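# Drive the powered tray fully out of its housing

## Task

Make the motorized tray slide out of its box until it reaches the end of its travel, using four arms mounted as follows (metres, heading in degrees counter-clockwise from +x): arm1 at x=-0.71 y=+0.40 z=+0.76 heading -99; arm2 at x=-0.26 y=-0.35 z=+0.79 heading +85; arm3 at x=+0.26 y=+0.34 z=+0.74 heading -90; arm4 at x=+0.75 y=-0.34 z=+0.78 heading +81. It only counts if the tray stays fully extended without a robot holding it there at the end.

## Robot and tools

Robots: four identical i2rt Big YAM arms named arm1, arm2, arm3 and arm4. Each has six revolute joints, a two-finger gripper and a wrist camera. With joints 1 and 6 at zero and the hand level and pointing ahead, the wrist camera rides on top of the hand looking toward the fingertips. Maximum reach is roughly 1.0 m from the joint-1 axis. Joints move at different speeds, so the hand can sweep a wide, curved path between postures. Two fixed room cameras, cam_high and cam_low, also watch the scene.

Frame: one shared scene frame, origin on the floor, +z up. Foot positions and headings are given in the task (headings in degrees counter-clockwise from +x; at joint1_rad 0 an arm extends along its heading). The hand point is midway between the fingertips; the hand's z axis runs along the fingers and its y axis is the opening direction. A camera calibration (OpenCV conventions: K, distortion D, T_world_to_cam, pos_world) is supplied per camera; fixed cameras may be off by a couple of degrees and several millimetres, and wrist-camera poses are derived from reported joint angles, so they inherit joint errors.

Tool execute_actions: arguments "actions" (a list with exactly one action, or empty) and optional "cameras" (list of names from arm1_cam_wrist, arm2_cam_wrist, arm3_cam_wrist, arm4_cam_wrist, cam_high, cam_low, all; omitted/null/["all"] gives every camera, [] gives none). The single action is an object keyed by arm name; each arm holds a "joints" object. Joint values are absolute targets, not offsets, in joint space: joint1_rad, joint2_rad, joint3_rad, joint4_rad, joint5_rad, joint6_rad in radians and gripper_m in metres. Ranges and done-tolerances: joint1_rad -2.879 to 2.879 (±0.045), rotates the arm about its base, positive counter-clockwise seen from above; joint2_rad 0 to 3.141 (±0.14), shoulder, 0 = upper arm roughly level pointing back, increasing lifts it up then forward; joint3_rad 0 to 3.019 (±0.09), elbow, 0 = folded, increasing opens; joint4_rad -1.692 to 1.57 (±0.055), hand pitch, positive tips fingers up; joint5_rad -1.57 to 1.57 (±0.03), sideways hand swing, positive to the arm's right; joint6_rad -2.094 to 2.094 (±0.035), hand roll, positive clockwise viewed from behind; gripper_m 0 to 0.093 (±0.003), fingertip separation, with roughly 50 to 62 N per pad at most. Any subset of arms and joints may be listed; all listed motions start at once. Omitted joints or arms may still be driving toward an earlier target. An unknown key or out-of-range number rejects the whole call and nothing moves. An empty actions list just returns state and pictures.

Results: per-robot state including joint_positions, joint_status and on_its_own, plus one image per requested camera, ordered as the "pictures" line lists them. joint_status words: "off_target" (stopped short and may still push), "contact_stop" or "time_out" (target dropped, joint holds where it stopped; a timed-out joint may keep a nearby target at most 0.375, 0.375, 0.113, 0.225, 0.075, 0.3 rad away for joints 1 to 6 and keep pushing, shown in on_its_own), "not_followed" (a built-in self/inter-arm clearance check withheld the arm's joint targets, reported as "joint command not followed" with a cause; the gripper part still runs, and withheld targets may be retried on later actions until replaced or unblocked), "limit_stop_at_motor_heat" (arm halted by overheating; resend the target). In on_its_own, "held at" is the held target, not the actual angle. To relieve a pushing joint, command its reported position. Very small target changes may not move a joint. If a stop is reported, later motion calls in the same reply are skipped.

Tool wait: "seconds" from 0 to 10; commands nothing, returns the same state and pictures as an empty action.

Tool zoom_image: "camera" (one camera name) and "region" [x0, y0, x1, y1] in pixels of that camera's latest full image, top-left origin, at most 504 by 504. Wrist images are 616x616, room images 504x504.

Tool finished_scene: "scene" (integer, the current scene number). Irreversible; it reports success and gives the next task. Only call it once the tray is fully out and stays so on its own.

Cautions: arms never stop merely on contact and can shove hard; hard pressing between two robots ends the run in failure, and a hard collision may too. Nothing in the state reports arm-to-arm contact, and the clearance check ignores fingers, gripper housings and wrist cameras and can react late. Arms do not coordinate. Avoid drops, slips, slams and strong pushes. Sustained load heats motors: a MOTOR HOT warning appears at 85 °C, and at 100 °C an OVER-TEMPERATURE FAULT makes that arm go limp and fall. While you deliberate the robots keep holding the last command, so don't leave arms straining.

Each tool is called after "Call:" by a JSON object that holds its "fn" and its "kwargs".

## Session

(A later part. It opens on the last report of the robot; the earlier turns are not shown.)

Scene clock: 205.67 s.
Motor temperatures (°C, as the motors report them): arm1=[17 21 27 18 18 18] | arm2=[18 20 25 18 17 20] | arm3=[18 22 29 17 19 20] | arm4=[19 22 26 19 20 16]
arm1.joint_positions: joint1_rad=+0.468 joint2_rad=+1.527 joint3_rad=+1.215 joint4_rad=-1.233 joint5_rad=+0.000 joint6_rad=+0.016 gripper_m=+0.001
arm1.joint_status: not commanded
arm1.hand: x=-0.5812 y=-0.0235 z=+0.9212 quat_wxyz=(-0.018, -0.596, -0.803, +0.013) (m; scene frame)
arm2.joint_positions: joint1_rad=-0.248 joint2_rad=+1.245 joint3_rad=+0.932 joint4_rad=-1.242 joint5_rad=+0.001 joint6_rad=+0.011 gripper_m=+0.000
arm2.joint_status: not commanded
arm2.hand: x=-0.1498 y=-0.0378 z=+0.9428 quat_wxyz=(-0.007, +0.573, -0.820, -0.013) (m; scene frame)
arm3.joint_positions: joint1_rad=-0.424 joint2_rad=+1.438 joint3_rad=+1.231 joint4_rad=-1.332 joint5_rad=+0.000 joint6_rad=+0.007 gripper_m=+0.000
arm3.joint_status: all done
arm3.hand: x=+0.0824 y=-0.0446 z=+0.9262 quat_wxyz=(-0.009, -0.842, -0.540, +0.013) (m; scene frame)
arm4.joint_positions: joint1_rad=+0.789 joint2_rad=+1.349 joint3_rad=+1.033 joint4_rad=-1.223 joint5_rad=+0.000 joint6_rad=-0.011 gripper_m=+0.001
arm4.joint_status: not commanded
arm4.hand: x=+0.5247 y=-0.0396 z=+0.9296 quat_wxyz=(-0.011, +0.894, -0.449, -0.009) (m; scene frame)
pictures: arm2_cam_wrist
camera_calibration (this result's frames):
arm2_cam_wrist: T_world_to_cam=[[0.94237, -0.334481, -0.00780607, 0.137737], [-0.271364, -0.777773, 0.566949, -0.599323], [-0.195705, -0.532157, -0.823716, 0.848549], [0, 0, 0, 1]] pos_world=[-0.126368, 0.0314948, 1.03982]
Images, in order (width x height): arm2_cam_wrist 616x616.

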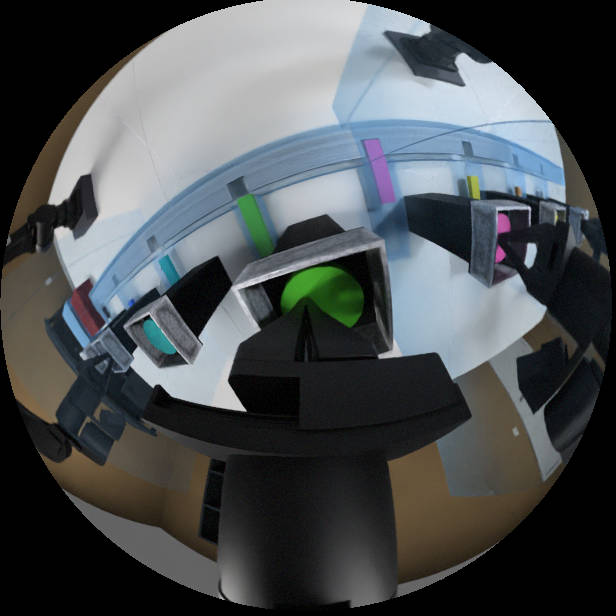

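Call:
{"fn": "execute_actions", "kwargs": {"actions": []}}

Scene clock: 223.50 s.
Motor temperatures (°C, as the motors report them): arm1=[17 21 27 18 18 18] | arm2=[18 20 25 18 17 20] | arm3=[18 22 28 17 19 20] | arm4=[19 22 26 19 20 16]
arm1.joint_positions: joint1_rad=+0.468 joint2_rad=+1.527 joint3_rad=+1.215 joint4_rad=-1.233 joint5_rad=+0.000 joint6_rad=+0.016 gripper_m=+0.001
arm1.joint_status: not commanded
arm1.hand: x=-0.5812 y=-0.0235 z=+0.9212 quat_wxyz=(-0.018, -0.596, -0.803, +0.013) (m; scene frame)
arm2.joint_positions: joint1_rad=-0.248 joint2_rad=+1.245 joint3_rad=+0.932 joint4_rad=-1.242 joint5_rad=+0.001 joint6_rad=+0.011 gripper_m=+0.000
arm2.joint_status: not commanded
arm2.hand: x=-0.1498 y=-0.0378 z=+0.9428 quat_wxyz=(-0.007, +0.573, -0.820, -0.013) (m; scene frame)
arm3.joint_positions: joint1_rad=-0.424 joint2_rad=+1.438 joint3_rad=+1.231 joint4_rad=-1.332 joint5_rad=+0.000 joint6_rad=+0.007 gripper_m=+0.000
arm3.joint_status: all done
arm3.hand: x=+0.0824 y=-0.0446 z=+0.9262 quat_wxyz=(-0.009, -0.842, -0.540, +0.013) (m; scene frame)
arm4.joint_positions: joint1_rad=+0.789 joint2_rad=+1.349 joint3_rad=+1.033 joint4_rad=-1.223 joint5_rad=+0.000 joint6_rad=-0.011 gripper_m=+0.001
arm4.joint_status: not commanded
arm4.hand: x=+0.5247 y=-0.0396 z=+0.9296 quat_wxyz=(-0.011, +0.894, -0.449, -0.009) (m; scene frame)
pictures: arm1_cam_wrist, arm2_cam_wrist, arm3_cam_wrist, arm4_cam_wrist, cam_high, cam_low
camera_calibration (this result's frames):
arm1_cam_wrist: T_world_to_cam=[[-0.955695, -0.294314, 0.00517841, -0.568362], [-0.241217, 0.793116, 0.559269, -0.629647], [-0.168708, 0.533241, -0.82897, 0.796913], [0, 0, 0, 1]] pos_world=[-0.560616, -0.0928415, 1.0157]
arm2_cam_wrist: T_world_to_cam=[[0.94237, -0.334481, -0.00780607, 0.137737], [-0.271364, -0.777773, 0.566949, -0.599323], [-0.195705, -0.532157, -0.823716, 0.848549], [0, 0, 0, 1]] pos_world=[-0.126368, 0.0314948, 1.03982]
arm3_cam_wrist: T_world_to_cam=[[-0.9079, 0.419026, 0.0116056, 0.0800683], [0.352515, 0.748225, 0.562042, -0.51317], [0.226827, 0.514369, -0.827027, 0.895991], [0, 0, 0, 1]] pos_world=[0.0503595, -0.110454, 1.0285]
arm4_cam_wrist: T_world_to_cam=[[0.808892, 0.587515, 0.0227906, -0.425028], [0.474437, -0.67512, 0.564909, -0.794233], [0.347279, -0.446138, -0.824838, 0.689299], [0, 0, 0, 1]] pos_world=[0.481237, 0.0210301, 1.02692]
Images, in order (width x height): arm1_cam_wrist 616x616, arm2_cam_wrist 616x616, arm3_cam_wrist 616x616, arm4_cam_wrist 616x616, cam_high 504x504, cam_low 504x504.

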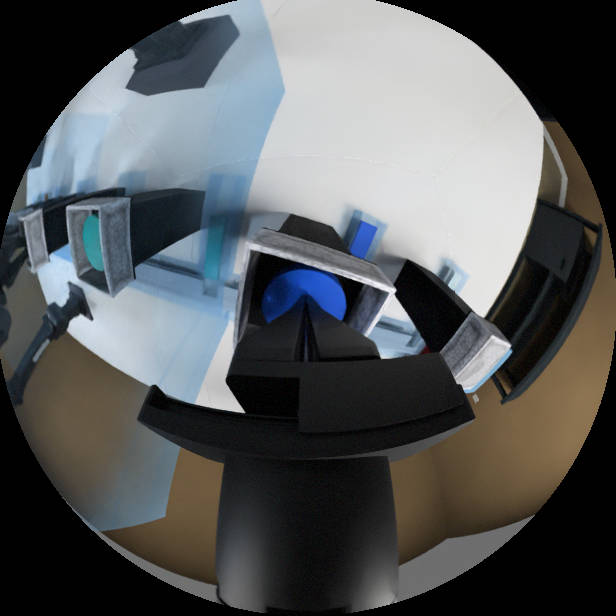

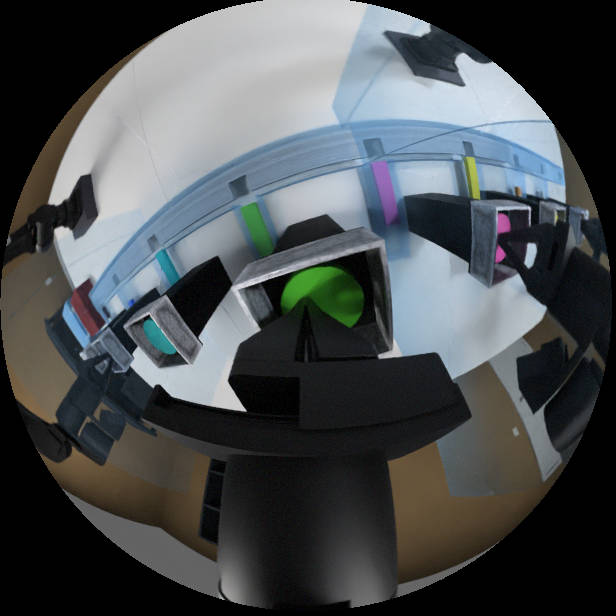

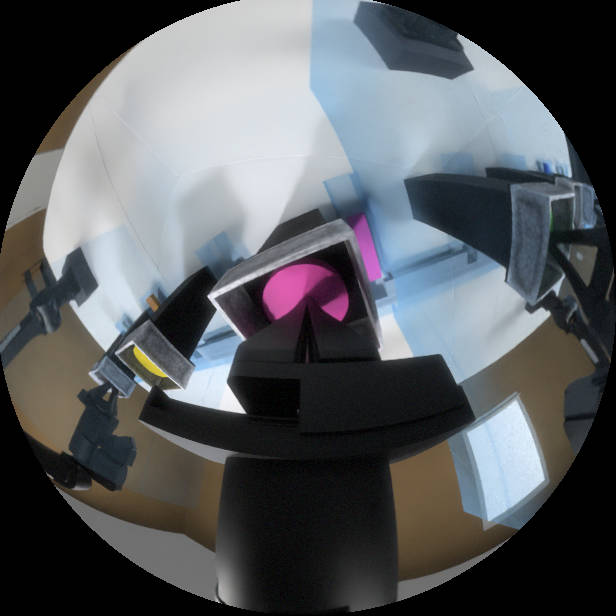

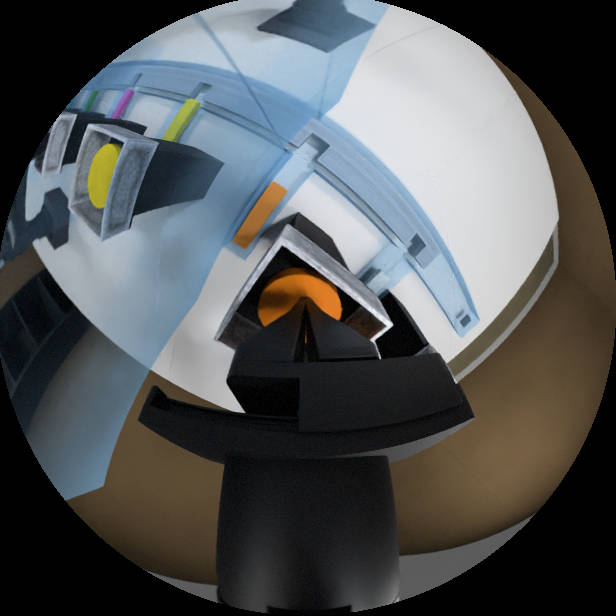

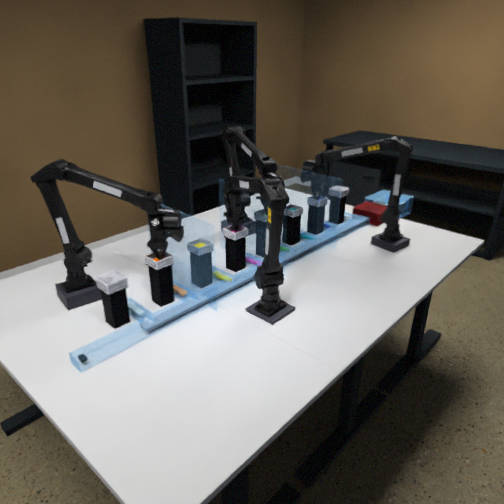

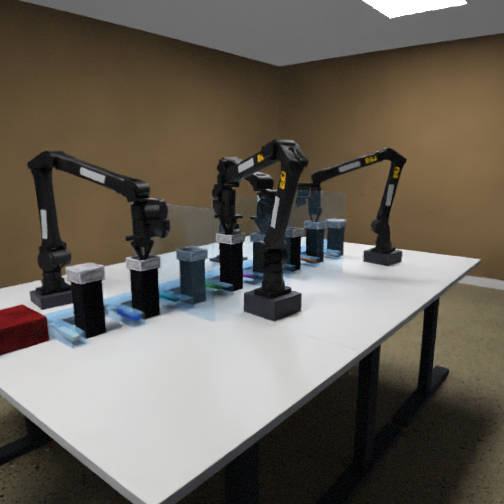

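Call:
{"fn": "zoom_image", "kwargs": {"camera": "arm4_cam_wrist", "region": [60, 50, 500, 350]}}

Call:
{"fn": "zoom_image", "kwargs": {"camera": "cam_high", "region": [320, 170, 440, 250]}}

Call:
{"fn": "wait", "kwargs": {"seconds": 1}}

Region (60, 50, 500, 350) of arm4_cam_wrist's 616x616 image, scaled by 1.145, with more detail than that image has; it fills the top 344 rows of this view, and the rest is white.

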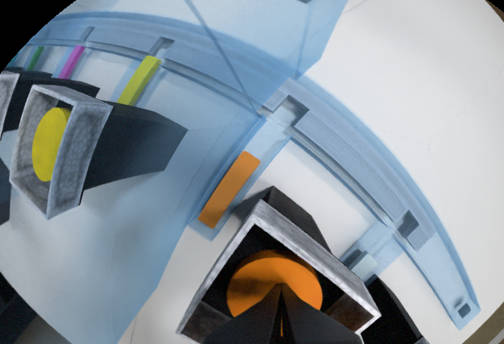

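Region (320, 170, 440, 250) of cam_high's 504x504 image, scaled by 4.200, with more detail than that image has.

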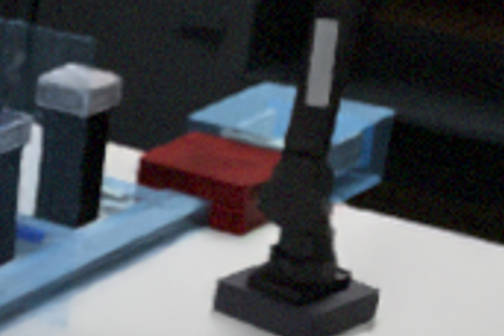

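Scene clock: 228.20 s.
Motor temperatures (°C, as the motors report them): arm1=[17 21 27 18 18 18] | arm2=[18 20 25 18 17 20] | arm3=[18 22 28 17 19 20] | arm4=[19 22 26 19 20 16]
arm1.joint_positions: joint1_rad=+0.468 joint2_rad=+1.527 joint3_rad=+1.215 joint4_rad=-1.233 joint5_rad=+0.000 joint6_rad=+0.016 gripper_m=+0.001
arm1.joint_status: not commanded
arm1.hand: x=-0.5812 y=-0.0235 z=+0.9212 quat_wxyz=(-0.018, -0.596, -0.803, +0.013) (m; scene frame)
arm2.joint_positions: joint1_rad=-0.248 joint2_rad=+1.245 joint3_rad=+0.932 joint4_rad=-1.242 joint5_rad=+0.001 joint6_rad=+0.011 gripper_m=+0.000
arm2.joint_status: not commanded
arm2.hand: x=-0.1498 y=-0.0378 z=+0.9428 quat_wxyz=(-0.007, +0.573, -0.820, -0.013) (m; scene frame)
arm3.joint_positions: joint1_rad=-0.424 joint2_rad=+1.438 joint3_rad=+1.231 joint4_rad=-1.332 joint5_rad=+0.000 joint6_rad=+0.007 gripper_m=+0.000
arm3.joint_status: all done
arm3.hand: x=+0.0824 y=-0.0446 z=+0.9262 quat_wxyz=(-0.009, -0.842, -0.540, +0.013) (m; scene frame)
arm4.joint_positions: joint1_rad=+0.789 joint2_rad=+1.349 joint3_rad=+1.033 joint4_rad=-1.223 joint5_rad=+0.000 joint6_rad=-0.011 gripper_m=+0.001
arm4.joint_status: not commanded
arm4.hand: x=+0.5247 y=-0.0396 z=+0.9296 quat_wxyz=(-0.011, +0.894, -0.449, -0.009) (m; scene frame)
wait: 1.00 s; at rest from the start
pictures: arm1_cam_wrist, arm2_cam_wrist, arm3_cam_wrist, arm4_cam_wrist, cam_high, cam_low
camera_calibration (this result's frames):
arm1_cam_wrist: T_world_to_cam=[[-0.955695, -0.294314, 0.00517841, -0.568362], [-0.241217, 0.793116, 0.559269, -0.629647], [-0.168708, 0.533241, -0.82897, 0.796913], [0, 0, 0, 1]] pos_world=[-0.560616, -0.0928415, 1.0157]
arm2_cam_wrist: T_world_to_cam=[[0.94237, -0.334481, -0.00780607, 0.137737], [-0.271364, -0.777773, 0.566949, -0.599323], [-0.195705, -0.532157, -0.823716, 0.848549], [0, 0, 0, 1]] pos_world=[-0.126368, 0.0314948, 1.03982]
arm3_cam_wrist: T_world_to_cam=[[-0.9079, 0.419026, 0.0116056, 0.0800683], [0.352515, 0.748225, 0.562042, -0.51317], [0.226827, 0.514369, -0.827027, 0.895991], [0, 0, 0, 1]] pos_world=[0.0503595, -0.110454, 1.0285]
arm4_cam_wrist: T_world_to_cam=[[0.808892, 0.587515, 0.0227906, -0.425028], [0.474437, -0.67512, 0.564909, -0.794233], [0.347279, -0.446138, -0.824838, 0.689299], [0, 0, 0, 1]] pos_world=[0.481237, 0.0210301, 1.02692]
Images, in order (width x height): arm1_cam_wrist 616x616, arm2_cam_wrist 616x616, arm3_cam_wrist 616x616, arm4_cam_wrist 616x616, cam_high 504x504, cam_low 504x504.

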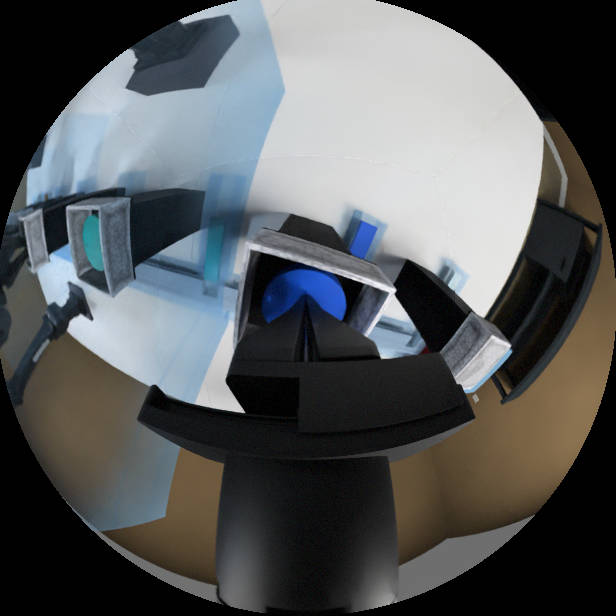

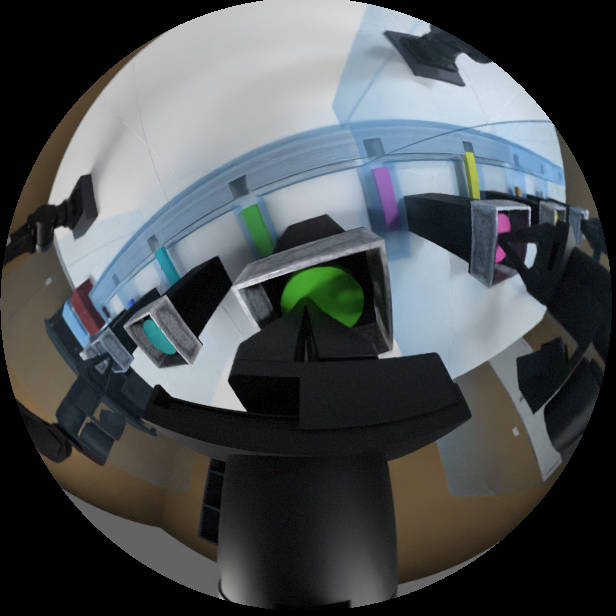

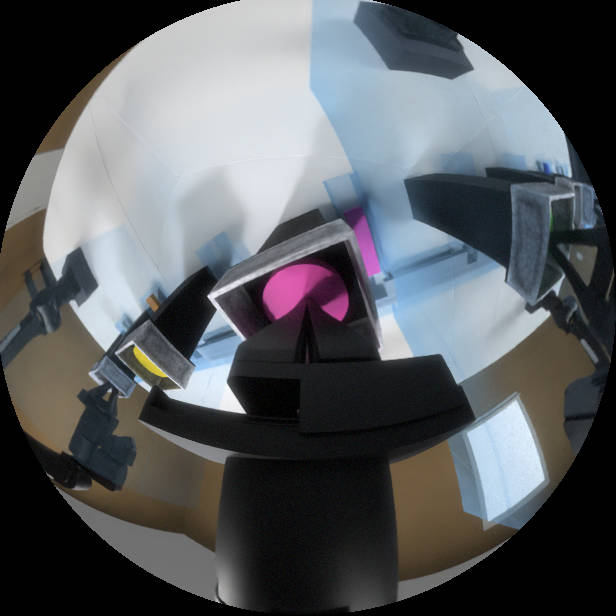

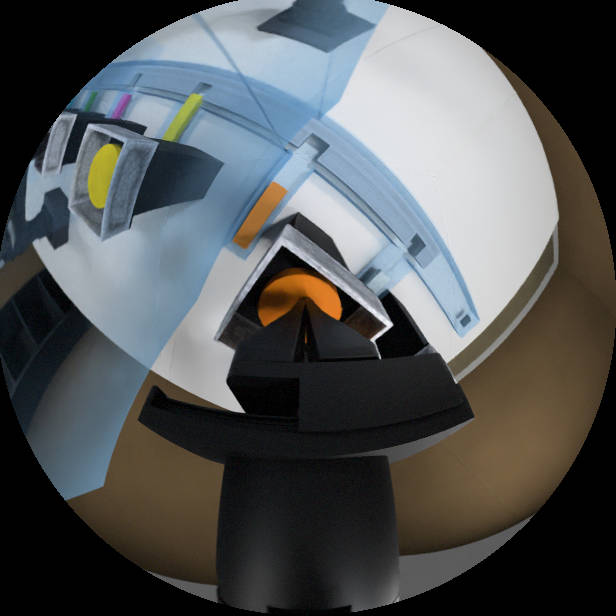

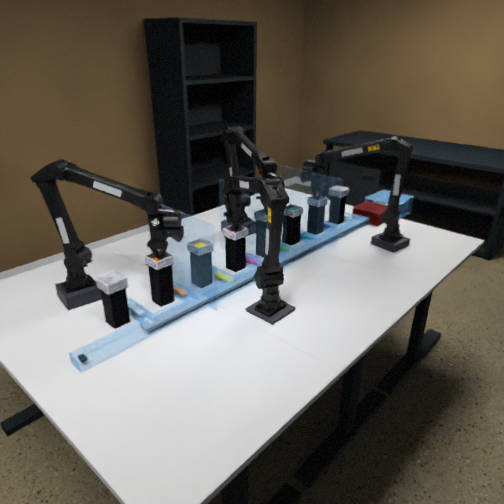

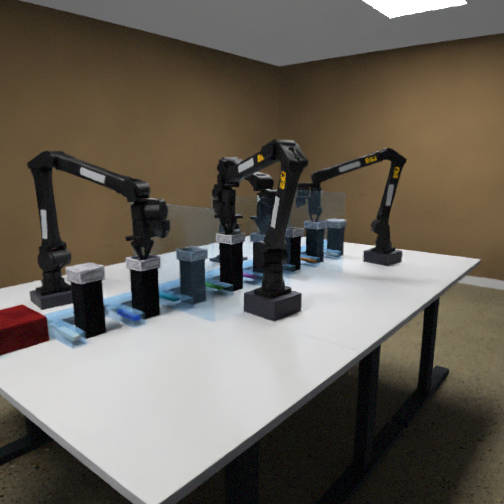

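The tray is out, and the last notch lines up with the last bolt slot. Lifting the arms off the buttons.

Call:
{"fn": "execute_actions", "kwargs": {"actions": [{"arm1":{"joints":{"joint2_rad":1.50,"joint3_rad":1.32,"joint4_rad":-1.37}},"arm2":{"joints":{"joint2_rad":1.23,"joint3_rad":1.02,"joint4_rad":-1.34}},"arm3":{"joints":{"joint2_rad":1.43,"joint3_rad":1.33,"joint4_rad":-1.45}},"arm4":{"joints":{"joint2_rad":1.34,"joint3_rad":1.14,"joint4_rad":-1.35}}}], "cameras": ["arm4_cam_wrist"]}}

Call:
{"fn": "finished_scene", "kwargs": {"scene": 2}}

Scene clock: 234.13 s.
Motor temperatures (°C, as the motors report them): arm1=[17 21 28 18 18 18] | arm2=[18 20 26 18 17 20] | arm3=[18 22 29 17 19 20] | arm4=[19 22 26 19 20 16]
arm1.joint_positions: joint1_rad=+0.468 joint2_rad=+1.497 joint3_rad=+1.286 joint4_rad=-1.361 joint5_rad=+0.000 joint6_rad=+0.016 gripper_m=+0.001
arm1.joint_status: all done
arm1.hand: x=-0.5839 y=-0.0151 z=+0.9595 quat_wxyz=(-0.007, -0.596, -0.803, +0.005) (m; scene frame)
arm2.joint_positions: joint1_rad=-0.248 joint2_rad=+1.227 joint3_rad=+0.980 joint4_rad=-1.326 joint5_rad=+0.001 joint6_rad=+0.011 gripper_m=+0.000
arm2.joint_status: all done
arm2.hand: x=-0.1510 y=-0.0421 z=+0.9659 quat_wxyz=(+0.000, +0.573, -0.820, -0.007) (m; scene frame)
arm3.joint_positions: joint1_rad=-0.424 joint2_rad=+1.434 joint3_rad=+1.286 joint4_rad=-1.439 joint5_rad=+0.000 joint6_rad=+0.007 gripper_m=+0.000
arm3.joint_status: all done
arm3.hand: x=+0.0863 y=-0.0359 z=+0.9485 quat_wxyz=(+0.004, -0.842, -0.540, -0.007) (m; scene frame)
arm4.joint_positions: joint1_rad=+0.789 joint2_rad=+1.339 joint3_rad=+1.089 joint4_rad=-1.341 joint5_rad=+0.000 joint6_rad=-0.011 gripper_m=+0.001
arm4.joint_status: all done
arm4.hand: x=+0.5299 y=-0.0473 z=+0.9536 quat_wxyz=(+0.000, +0.893, -0.449, +0.014) (m; scene frame)
pictures: arm4_cam_wrist
camera_calibration (this result's frames):
arm4_cam_wrist: T_world_to_cam=[[0.808557, 0.587976, 0.0227916, -0.425098], [0.456299, -0.650995, 0.606628, -0.844498], [0.37152, -0.480093, -0.794659, 0.660616], [0, 0, 0, 1]] pos_world=[0.483627, 0.0173412, 1.04695]
Images, in order (width x height): arm4_cam_wrist 616x616.

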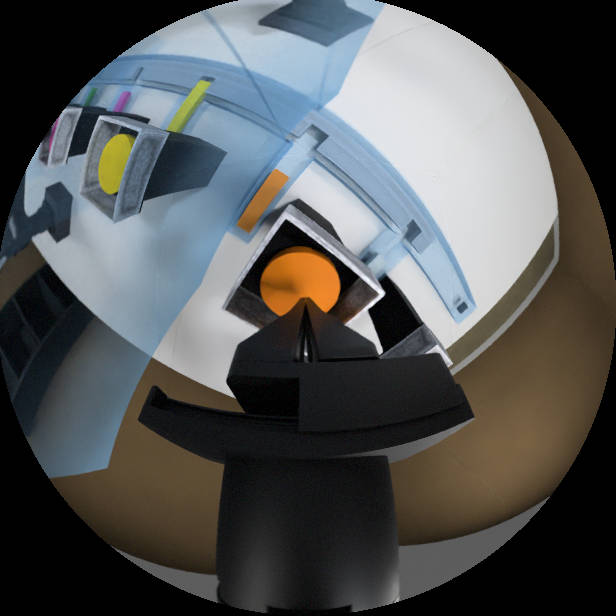

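The scene is finished: the task was done.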